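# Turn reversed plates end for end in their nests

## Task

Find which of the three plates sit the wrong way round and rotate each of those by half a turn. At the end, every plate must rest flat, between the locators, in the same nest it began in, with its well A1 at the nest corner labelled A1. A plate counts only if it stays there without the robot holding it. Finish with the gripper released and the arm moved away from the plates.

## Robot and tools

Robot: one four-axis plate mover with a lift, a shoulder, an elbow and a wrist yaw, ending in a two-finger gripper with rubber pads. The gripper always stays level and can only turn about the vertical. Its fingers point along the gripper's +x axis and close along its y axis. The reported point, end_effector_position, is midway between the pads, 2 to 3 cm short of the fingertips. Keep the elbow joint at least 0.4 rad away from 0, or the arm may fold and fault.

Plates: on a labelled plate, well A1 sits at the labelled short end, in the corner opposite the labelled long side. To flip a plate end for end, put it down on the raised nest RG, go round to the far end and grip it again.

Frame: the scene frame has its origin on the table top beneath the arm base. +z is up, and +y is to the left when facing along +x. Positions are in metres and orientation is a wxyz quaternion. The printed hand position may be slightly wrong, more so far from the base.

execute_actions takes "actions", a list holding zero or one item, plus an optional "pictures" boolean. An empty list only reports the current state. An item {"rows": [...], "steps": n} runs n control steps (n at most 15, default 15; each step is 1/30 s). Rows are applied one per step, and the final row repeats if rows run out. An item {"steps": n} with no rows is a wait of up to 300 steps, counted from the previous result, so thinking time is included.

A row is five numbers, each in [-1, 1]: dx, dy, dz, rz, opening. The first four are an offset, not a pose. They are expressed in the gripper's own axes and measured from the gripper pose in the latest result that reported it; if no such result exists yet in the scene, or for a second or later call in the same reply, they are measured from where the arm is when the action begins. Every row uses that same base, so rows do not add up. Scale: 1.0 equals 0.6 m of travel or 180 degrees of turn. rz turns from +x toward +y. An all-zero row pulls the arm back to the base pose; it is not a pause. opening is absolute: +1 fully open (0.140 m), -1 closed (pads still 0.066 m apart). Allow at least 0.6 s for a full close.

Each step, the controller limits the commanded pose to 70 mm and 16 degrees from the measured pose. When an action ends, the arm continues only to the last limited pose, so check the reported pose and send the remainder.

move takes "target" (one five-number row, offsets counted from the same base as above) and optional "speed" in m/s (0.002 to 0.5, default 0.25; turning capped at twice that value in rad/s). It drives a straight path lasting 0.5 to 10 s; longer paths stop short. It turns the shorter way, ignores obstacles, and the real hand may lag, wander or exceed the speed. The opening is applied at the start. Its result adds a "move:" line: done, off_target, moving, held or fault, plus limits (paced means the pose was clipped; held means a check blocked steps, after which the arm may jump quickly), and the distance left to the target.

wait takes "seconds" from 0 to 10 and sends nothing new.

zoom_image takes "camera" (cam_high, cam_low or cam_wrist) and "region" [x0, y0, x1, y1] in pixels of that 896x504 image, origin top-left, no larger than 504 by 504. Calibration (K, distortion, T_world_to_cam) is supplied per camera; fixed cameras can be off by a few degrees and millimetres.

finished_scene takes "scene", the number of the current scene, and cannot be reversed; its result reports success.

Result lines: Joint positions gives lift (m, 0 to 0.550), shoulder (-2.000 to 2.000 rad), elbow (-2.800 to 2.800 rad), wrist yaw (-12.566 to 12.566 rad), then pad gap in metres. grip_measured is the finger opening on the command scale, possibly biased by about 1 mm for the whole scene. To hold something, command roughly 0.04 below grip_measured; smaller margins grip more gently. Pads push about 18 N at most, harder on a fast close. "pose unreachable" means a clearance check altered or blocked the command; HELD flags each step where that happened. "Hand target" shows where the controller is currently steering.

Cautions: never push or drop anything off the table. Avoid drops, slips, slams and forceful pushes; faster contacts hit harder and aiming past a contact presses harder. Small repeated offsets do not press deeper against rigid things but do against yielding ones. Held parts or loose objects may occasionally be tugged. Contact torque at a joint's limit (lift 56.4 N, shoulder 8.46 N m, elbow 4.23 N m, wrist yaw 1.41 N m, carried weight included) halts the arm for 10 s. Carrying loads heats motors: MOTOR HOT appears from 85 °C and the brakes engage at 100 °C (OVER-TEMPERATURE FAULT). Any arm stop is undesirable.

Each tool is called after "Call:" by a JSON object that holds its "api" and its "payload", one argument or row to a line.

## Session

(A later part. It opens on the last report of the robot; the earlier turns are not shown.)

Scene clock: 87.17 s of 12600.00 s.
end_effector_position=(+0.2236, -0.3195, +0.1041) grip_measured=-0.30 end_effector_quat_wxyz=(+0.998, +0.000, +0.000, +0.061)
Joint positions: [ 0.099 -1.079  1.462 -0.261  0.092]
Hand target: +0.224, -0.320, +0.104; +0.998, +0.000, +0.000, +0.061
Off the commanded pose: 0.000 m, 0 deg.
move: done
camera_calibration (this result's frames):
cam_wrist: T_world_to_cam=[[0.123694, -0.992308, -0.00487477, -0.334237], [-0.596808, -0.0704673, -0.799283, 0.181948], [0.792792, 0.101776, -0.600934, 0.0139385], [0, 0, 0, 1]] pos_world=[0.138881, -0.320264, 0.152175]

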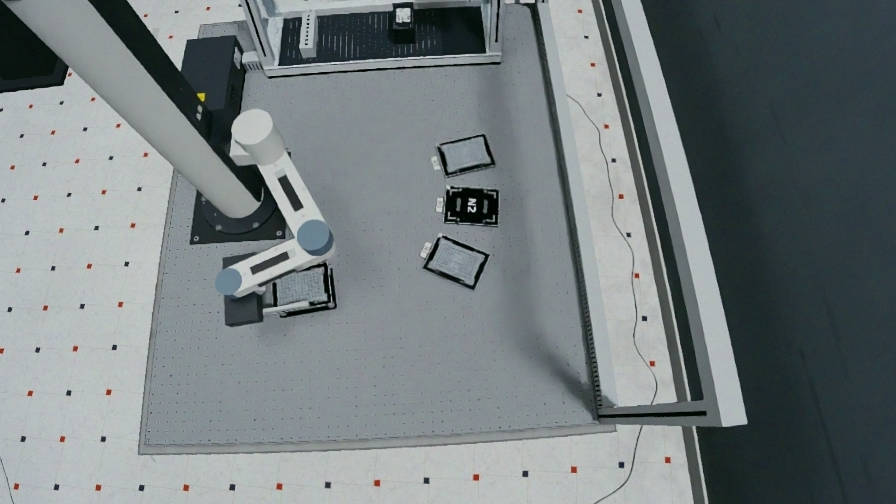

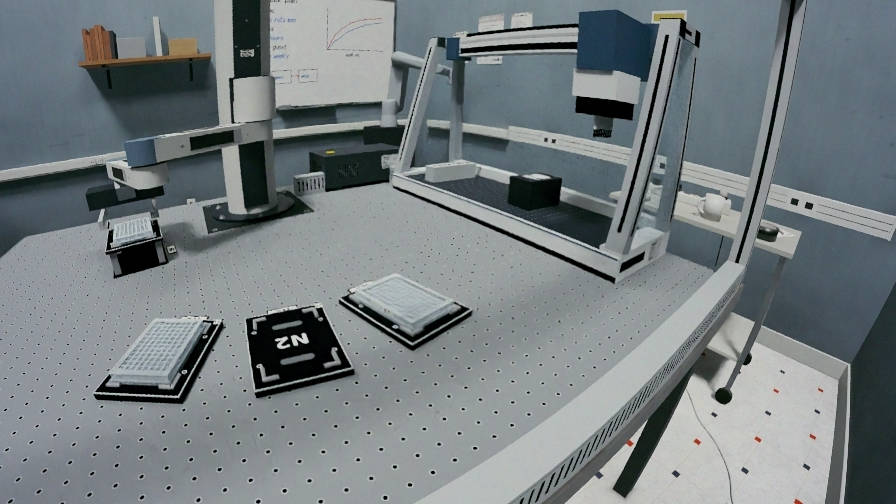

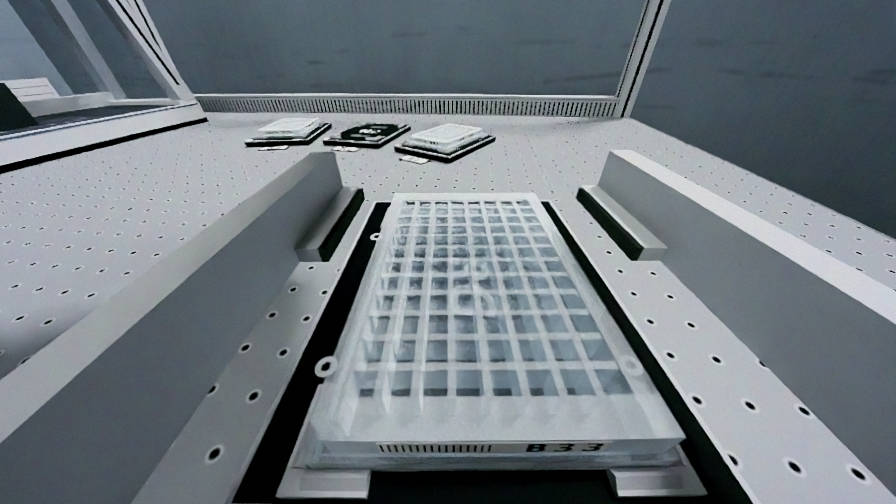

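Call:
{"api": "move", "payload": {
  "target": [0, 0, -0.0407, 0.002, -0.3],
  "speed": 0.08
}}

Call:
{"api": "execute_actions", "payload": {
  "actions": [
    {"rows": [[0,0,0,0,-0.4],[0,0,0,0,-0.44],[0,0,0,0,-0.47],[0,0,0,0,-0.49],[0,0,0,0,-0.51],[0,0,0,0,-0.53],[0,0,0,0,-0.56]], "steps": 12}
  ],
  "pictures": false
}}

Call:
{"api": "move", "payload": {
  "target": [0, 0, 0.045, 0, -0.56],
  "speed": 0.1
}}

Call:
{"api": "move", "payload": {
  "target": [0.8592, 0.2869, -0.06, -0.0833, -0.56],
  "speed": 0.4
}}

Call:
{"api": "move", "payload": {
  "target": [0, 0, -0.044, 0, -0.56],
  "speed": 0.1
}}

Scene clock: 89.90 s of 12600.00 s.
end_effector_position=(+0.2237, -0.3196, +0.0797) grip_measured=-0.30 end_effector_quat_wxyz=(+0.998, +0.000, +0.000, +0.064)
Joint positions: [ 0.075 -1.079  1.466 -0.259  0.092]
Hand target: +0.224, -0.320, +0.080; +0.998, +0.000, +0.000, +0.064
Off the commanded pose: 0.000 m, 0 deg.
move: done
camera_calibration (this result's frames):
cam_wrist: T_world_to_cam=[[0.129767, -0.991532, -0.00487477, -0.335496], [-0.596366, -0.0741201, -0.799283, 0.161162], [0.792154, 0.106628, -0.600934, 0.000859685], [0, 0, 0, 1]] pos_world=[0.138967, -0.320801, 0.127696]

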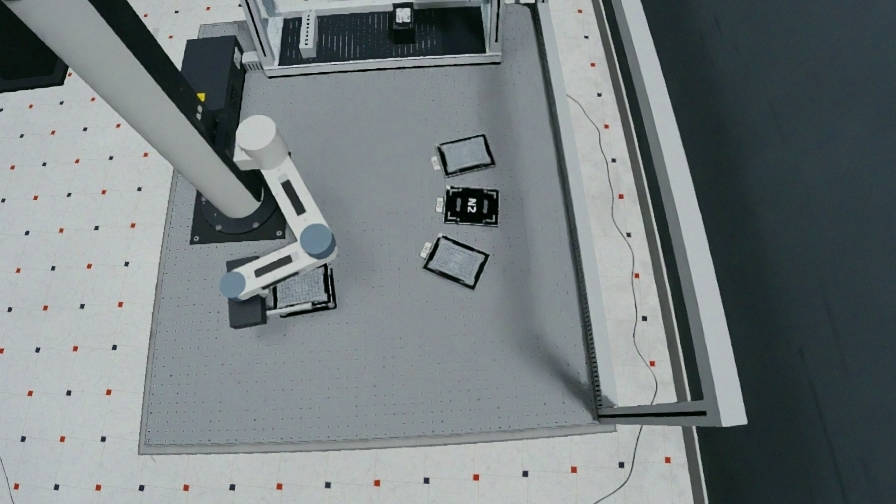

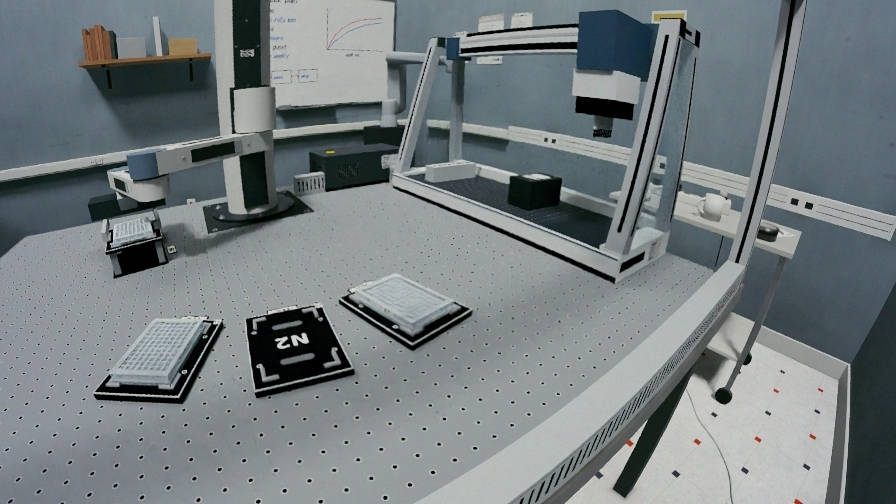

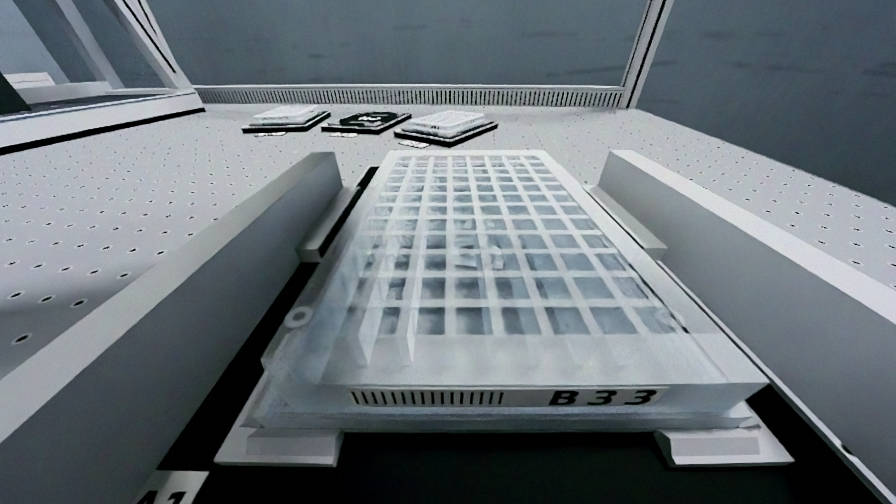

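Scene clock: 90.30 s of 12600.00 s.
end_effector_position=(+0.2237, -0.3196, +0.0797) grip_measured=-0.52 end_effector_quat_wxyz=(+0.998, +0.000, +0.000, +0.064)
Joint positions: [ 0.075 -1.079  1.466 -0.259  0.084]
Hand target: +0.224, -0.320, +0.080; +0.998, +0.000, +0.000, +0.064
Off the commanded pose: 0.000 m, 0 deg.
Steps of this call (steps 1 to 12: all 12 steps of this action). Readings (end_effector_position):
1: (+0.2237, -0.3196, +0.0797)
2: (+0.2237, -0.3196, +0.0797)
4: (+0.2237, -0.3196, +0.0797)
8: (+0.2237, -0.3196, +0.0797)
12: the state above

Scene clock: 91.23 s of 12600.00 s.
end_effector_position=(+0.2237, -0.3195, +0.1067) grip_measured=-0.52 end_effector_quat_wxyz=(+0.998, +0.000, +0.000, +0.064)
Joint positions: [ 0.102 -1.079  1.466 -0.259  0.084]
Hand target: +0.224, -0.320, +0.107; +0.998, +0.000, +0.000, +0.064
Off the commanded pose: 0.000 m, 0 deg.
move: done
camera_calibration (this result's frames):
cam_wrist: T_world_to_cam=[[0.129795, -0.991529, -0.00487477, -0.335353], [-0.596364, -0.0741367, -0.799283, 0.182778], [0.792151, 0.10665, -0.600934, 0.0171166], [0, 0, 0, 1]] pos_world=[0.13897, -0.320787, 0.154742]

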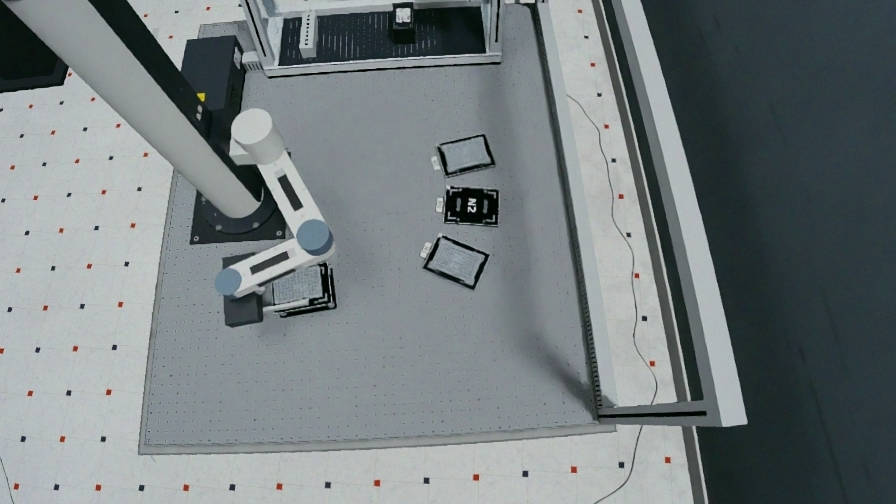

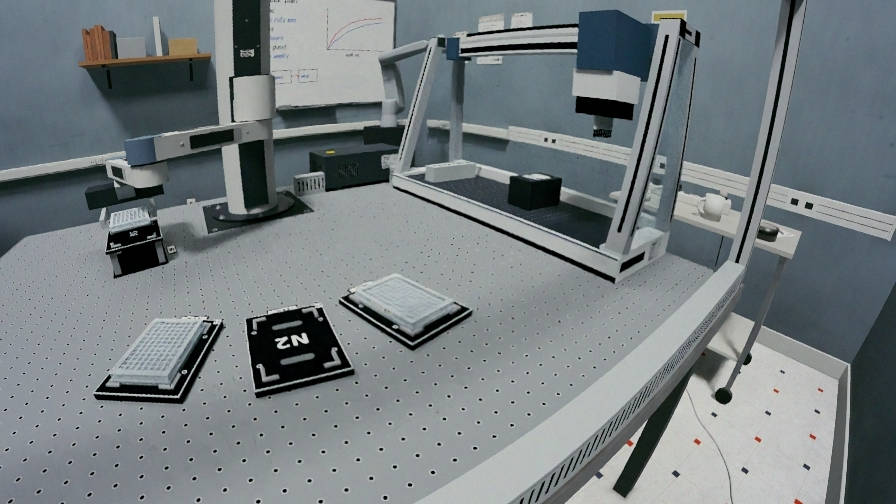

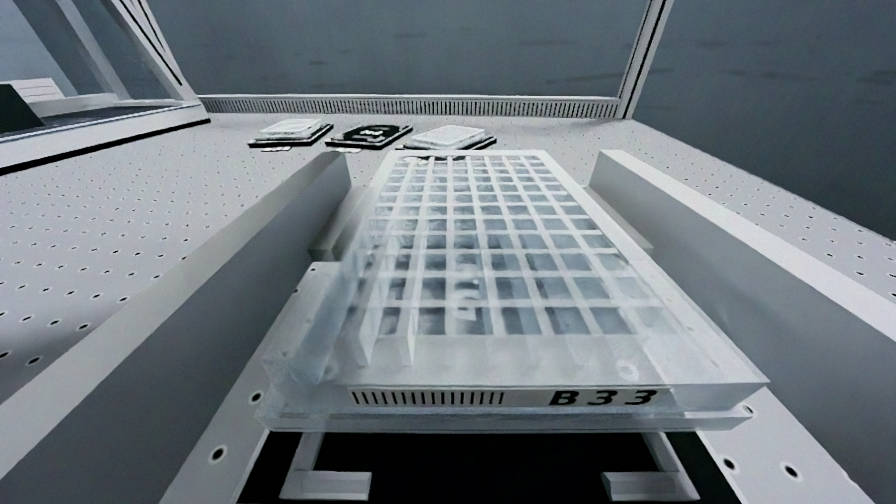

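Scene clock: 93.30 s of 12600.00 s.
end_effector_position=(+0.7126, -0.0825, +0.0707) grip_measured=-0.52 end_effector_quat_wxyz=(+0.998, +0.000, +0.000, -0.067)
Joint positions: [ 0.066  0.462  1.774 -2.37   0.084]
Hand target: +0.713, -0.082, +0.071; +0.998, +0.000, +0.000, -0.067
Off the commanded pose: 0.001 m, 0 deg.
move: done; limits=paced
camera_calibration (this result's frames):
cam_wrist: T_world_to_cam=[[-0.131008, -0.991369, -0.00487477, 0.0219007], [-0.595252, 0.0825918, -0.799283, 0.475297], [0.792788, -0.101811, -0.600934, -0.434727], [0, 0, 0, 1]] pos_world=[0.630437, -0.0618039, 0.118762]

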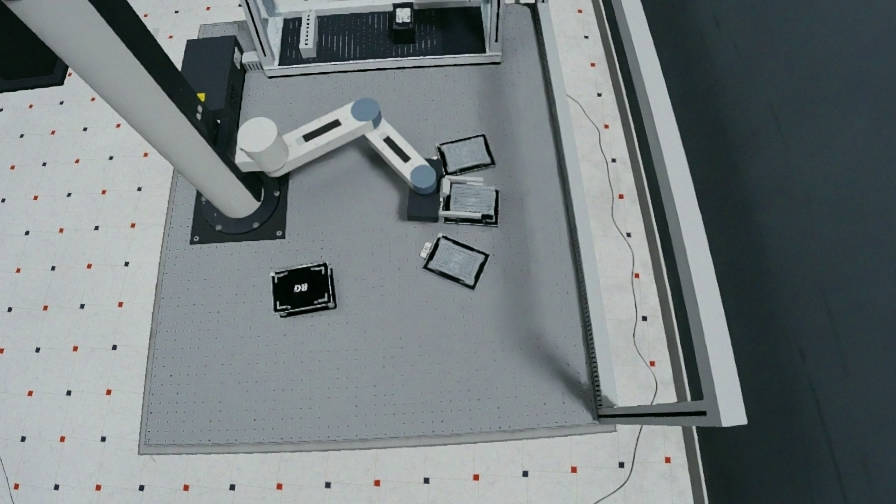

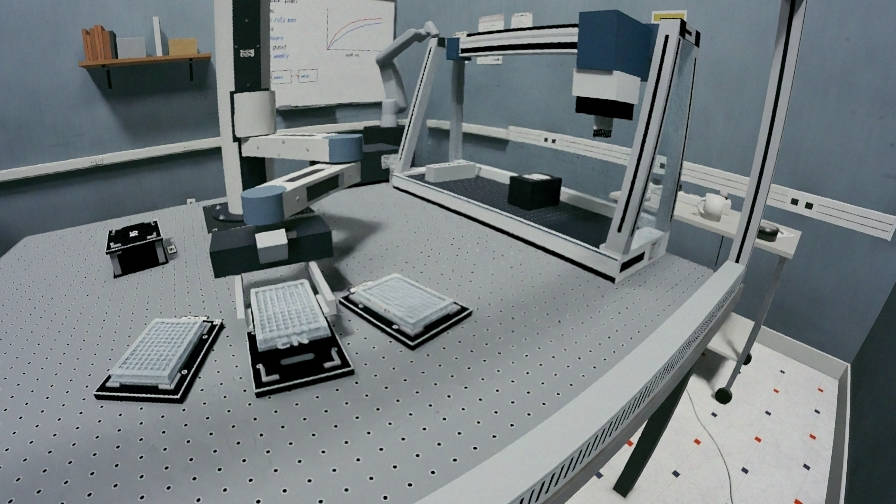

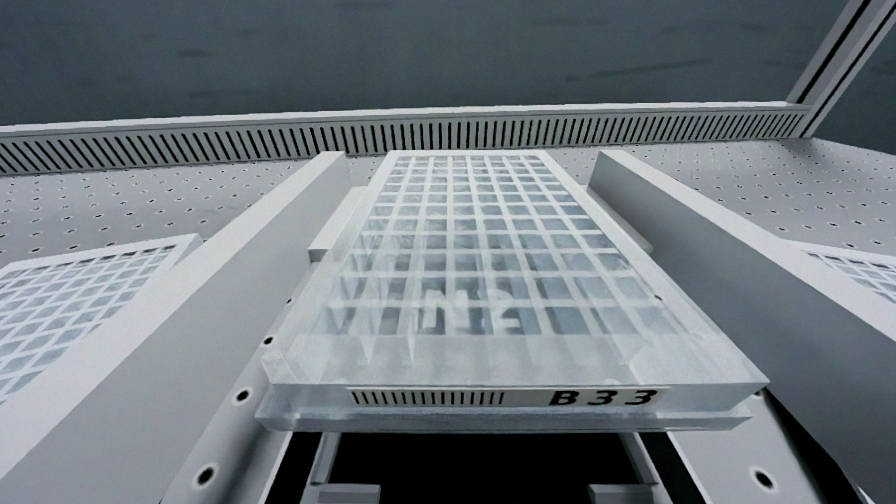

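Scene clock: 94.00 s of 12600.00 s.
end_effector_position=(+0.7126, -0.0825, +0.0442) grip_measured=-0.52 end_effector_quat_wxyz=(+0.998, +0.000, +0.000, -0.067)
Joint positions: [ 0.039  0.462  1.774 -2.37   0.084]
Hand target: +0.713, -0.083, +0.044; +0.998, +0.000, +0.000, -0.067
Off the commanded pose: 0.000 m, 0 deg.
move: done
camera_calibration (this result's frames):
cam_wrist: T_world_to_cam=[[-0.131024, -0.991367, -0.00487477, 0.0217784], [-0.59525, 0.0826017, -0.799283, 0.454137], [0.792786, -0.101824, -0.600934, -0.450633], [0, 0, 0, 1]] pos_world=[0.630434, -0.0618074, 0.0922897]

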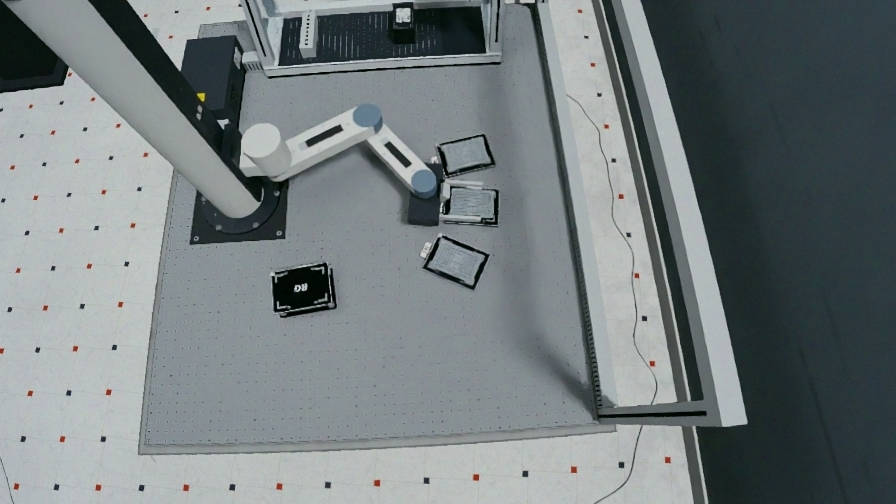

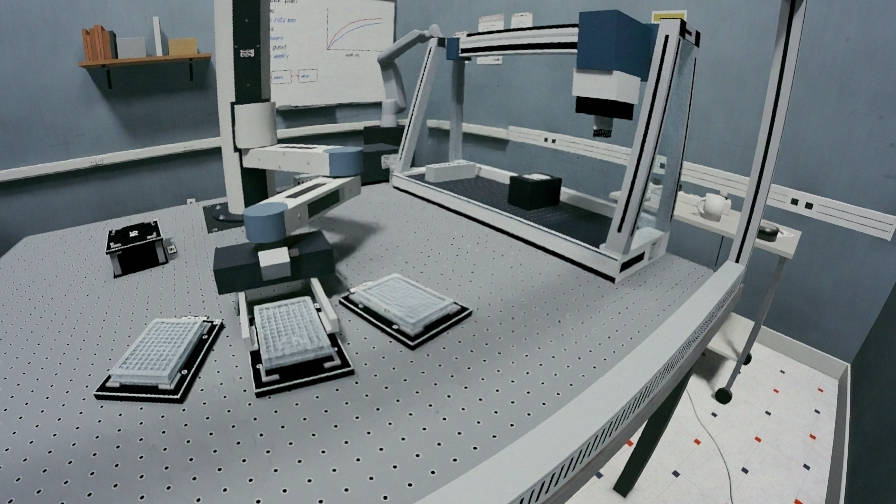

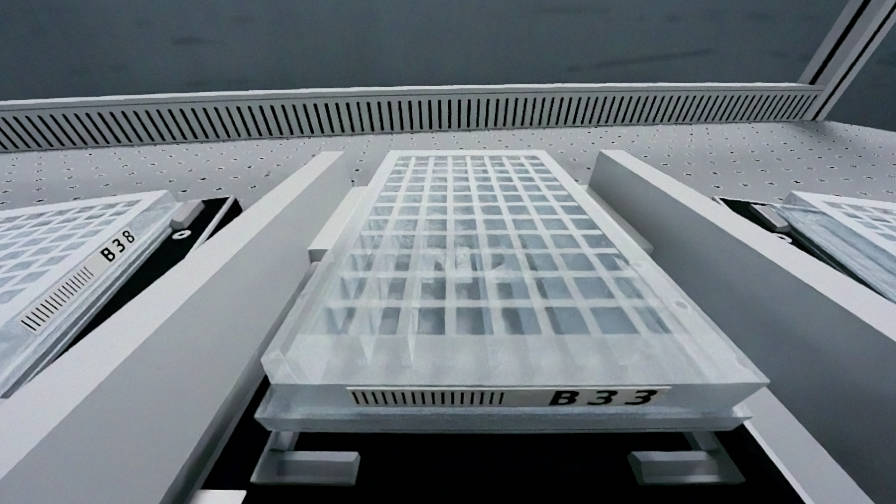

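Call:
{"api": "move", "payload": {
  "target": [0.0007, 0, -0.0204, 0, -0.56],
  "speed": 0.025
}}

Call:
{"api": "execute_actions", "payload": {
  "actions": [
    {"rows": [[0,0,0,0,-0.5],[0,0,0,0,-0.4],[0,0,0,0,-0.2],[0,0,0,0,-0.2],[0,0,0,0,-0.2],[0,0,0.01,0,-0.2],[0,0,0.025,0,-0.2],[0,0,0.05,0,-0.2]], "steps": 15}
  ],
  "pictures": false
}}

Call:
{"api": "move", "payload": {
  "target": [-0.25, 0, 0.12, 0, 0.5],
  "speed": 0.4
}}

Scene clock: 95.87 s of 12600.00 s.
end_effector_position=(+0.7130, -0.0824, +0.0319) grip_measured=-0.52 end_effector_quat_wxyz=(+0.998, +0.000, +0.000, -0.066)
Joint positions: [ 0.027  0.461  1.777 -2.371  0.084]
Hand target: +0.713, -0.083, +0.032; +0.998, +0.000, +0.000, -0.067
Off the commanded pose: 0.000 m, 0 deg.
move: done
camera_calibration (this result's frames):
cam_wrist: T_world_to_cam=[[-0.130608, -0.991422, -0.00487477, 0.0215553], [-0.595285, 0.0823515, -0.799283, 0.444539], [0.792829, -0.101491, -0.600934, -0.458353], [0, 0, 0, 1]] pos_world=[0.630838, -0.0617567, 0.0799779]

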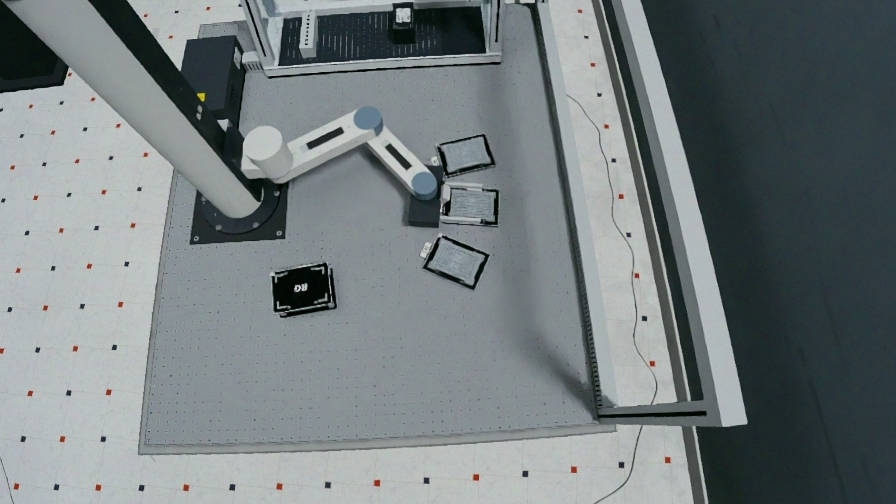

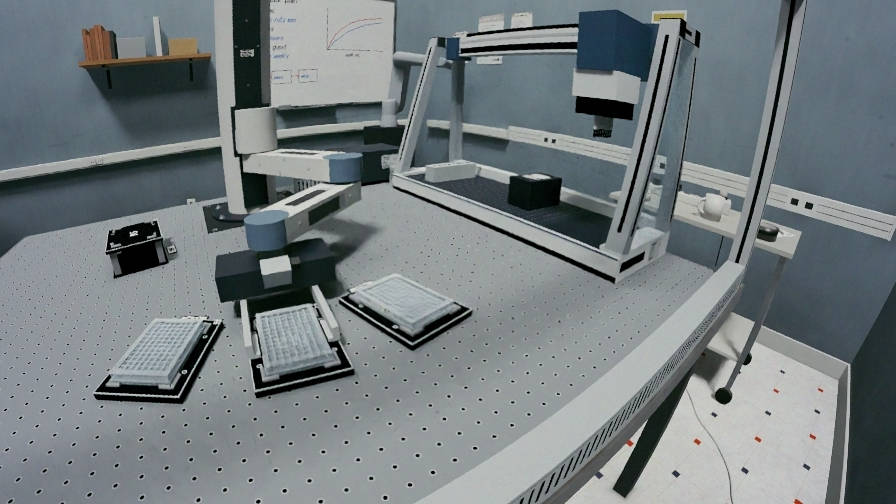

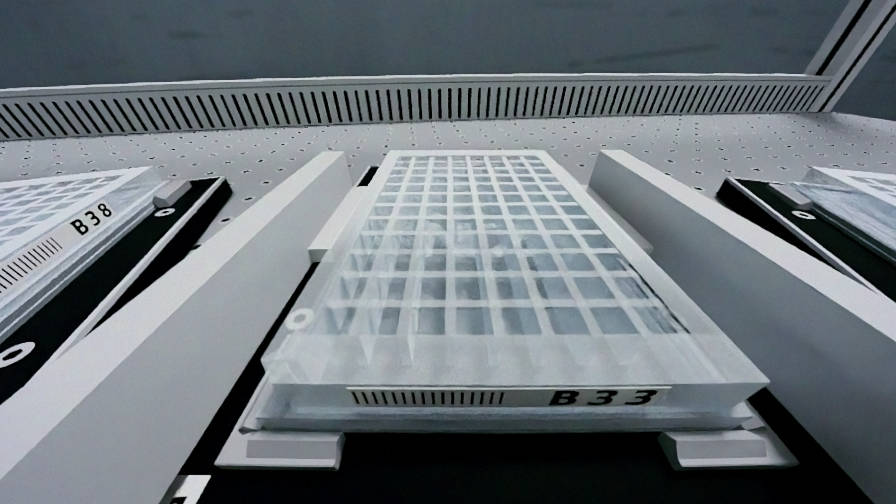

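Scene clock: 96.37 s of 12600.00 s.
end_effector_position=(+0.7130, -0.0824, +0.0621) grip_measured=-0.20 end_effector_quat_wxyz=(+0.998, +0.000, +0.000, -0.066)
Joint positions: [ 0.057  0.461  1.777 -2.371  0.096]
Hand target: +0.713, -0.082, +0.062; +0.998, +0.000, +0.000, -0.066
Off the commanded pose: 0.000 m, 0 deg.
Steps of this call (steps 1 to 15: all 15 steps of this action). Readings (end_effector_position):
1: (+0.7130, -0.0824, +0.0319)
2: (+0.7130, -0.0824, +0.0319)
4: (+0.7130, -0.0824, +0.0319)
8: (+0.7130, -0.0824, +0.0358)
15: the state above

Scene clock: 97.53 s of 12600.00 s.
end_effector_position=(+0.5643, -0.0627, +0.1341) grip_measured=+0.50 end_effector_quat_wxyz=(+0.998, +0.000, +0.000, -0.067)
Joint positions: [ 0.129  0.753  1.012 -1.898  0.122]
Hand target: +0.564, -0.063, +0.134; +0.998, +0.000, +0.000, -0.066
Off the commanded pose: 0.000 m, 0 deg.
move: done
camera_calibration (this result's frames):
cam_wrist: T_world_to_cam=[[-0.130916, -0.991381, -0.00487477, 0.0223578], [-0.595259, 0.0825367, -0.799283, 0.435983], [0.792797, -0.101737, -0.600934, -0.277046], [0, 0, 0, 1]] pos_world=[0.482091, -0.0420054, 0.182096]

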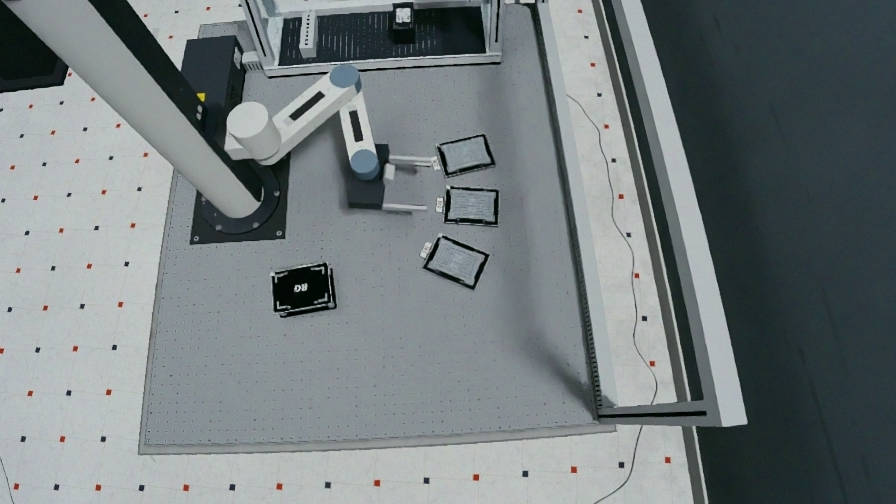

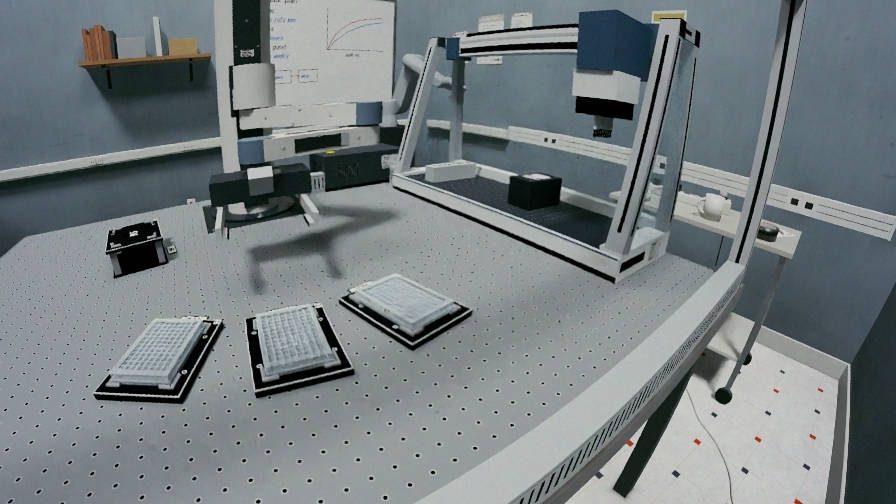

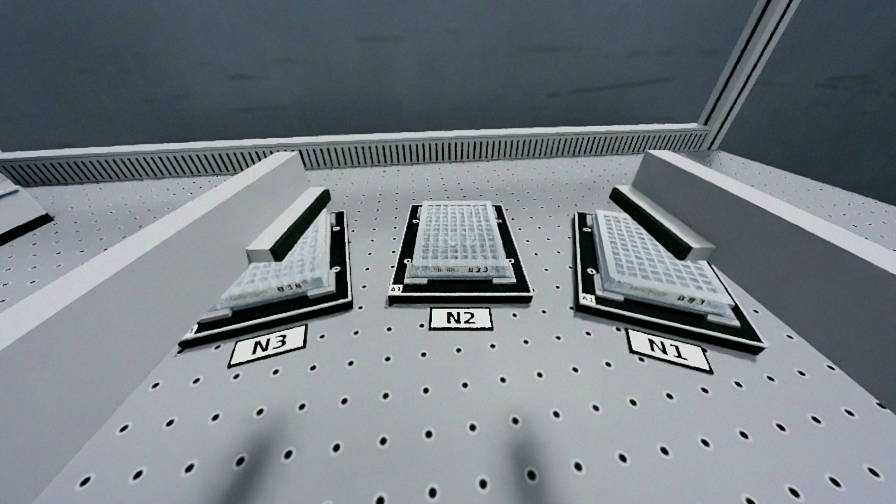

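Call:
{"api": "finished_scene", "payload": {
  "scene": 1
}}

The scene is finished: the task was done.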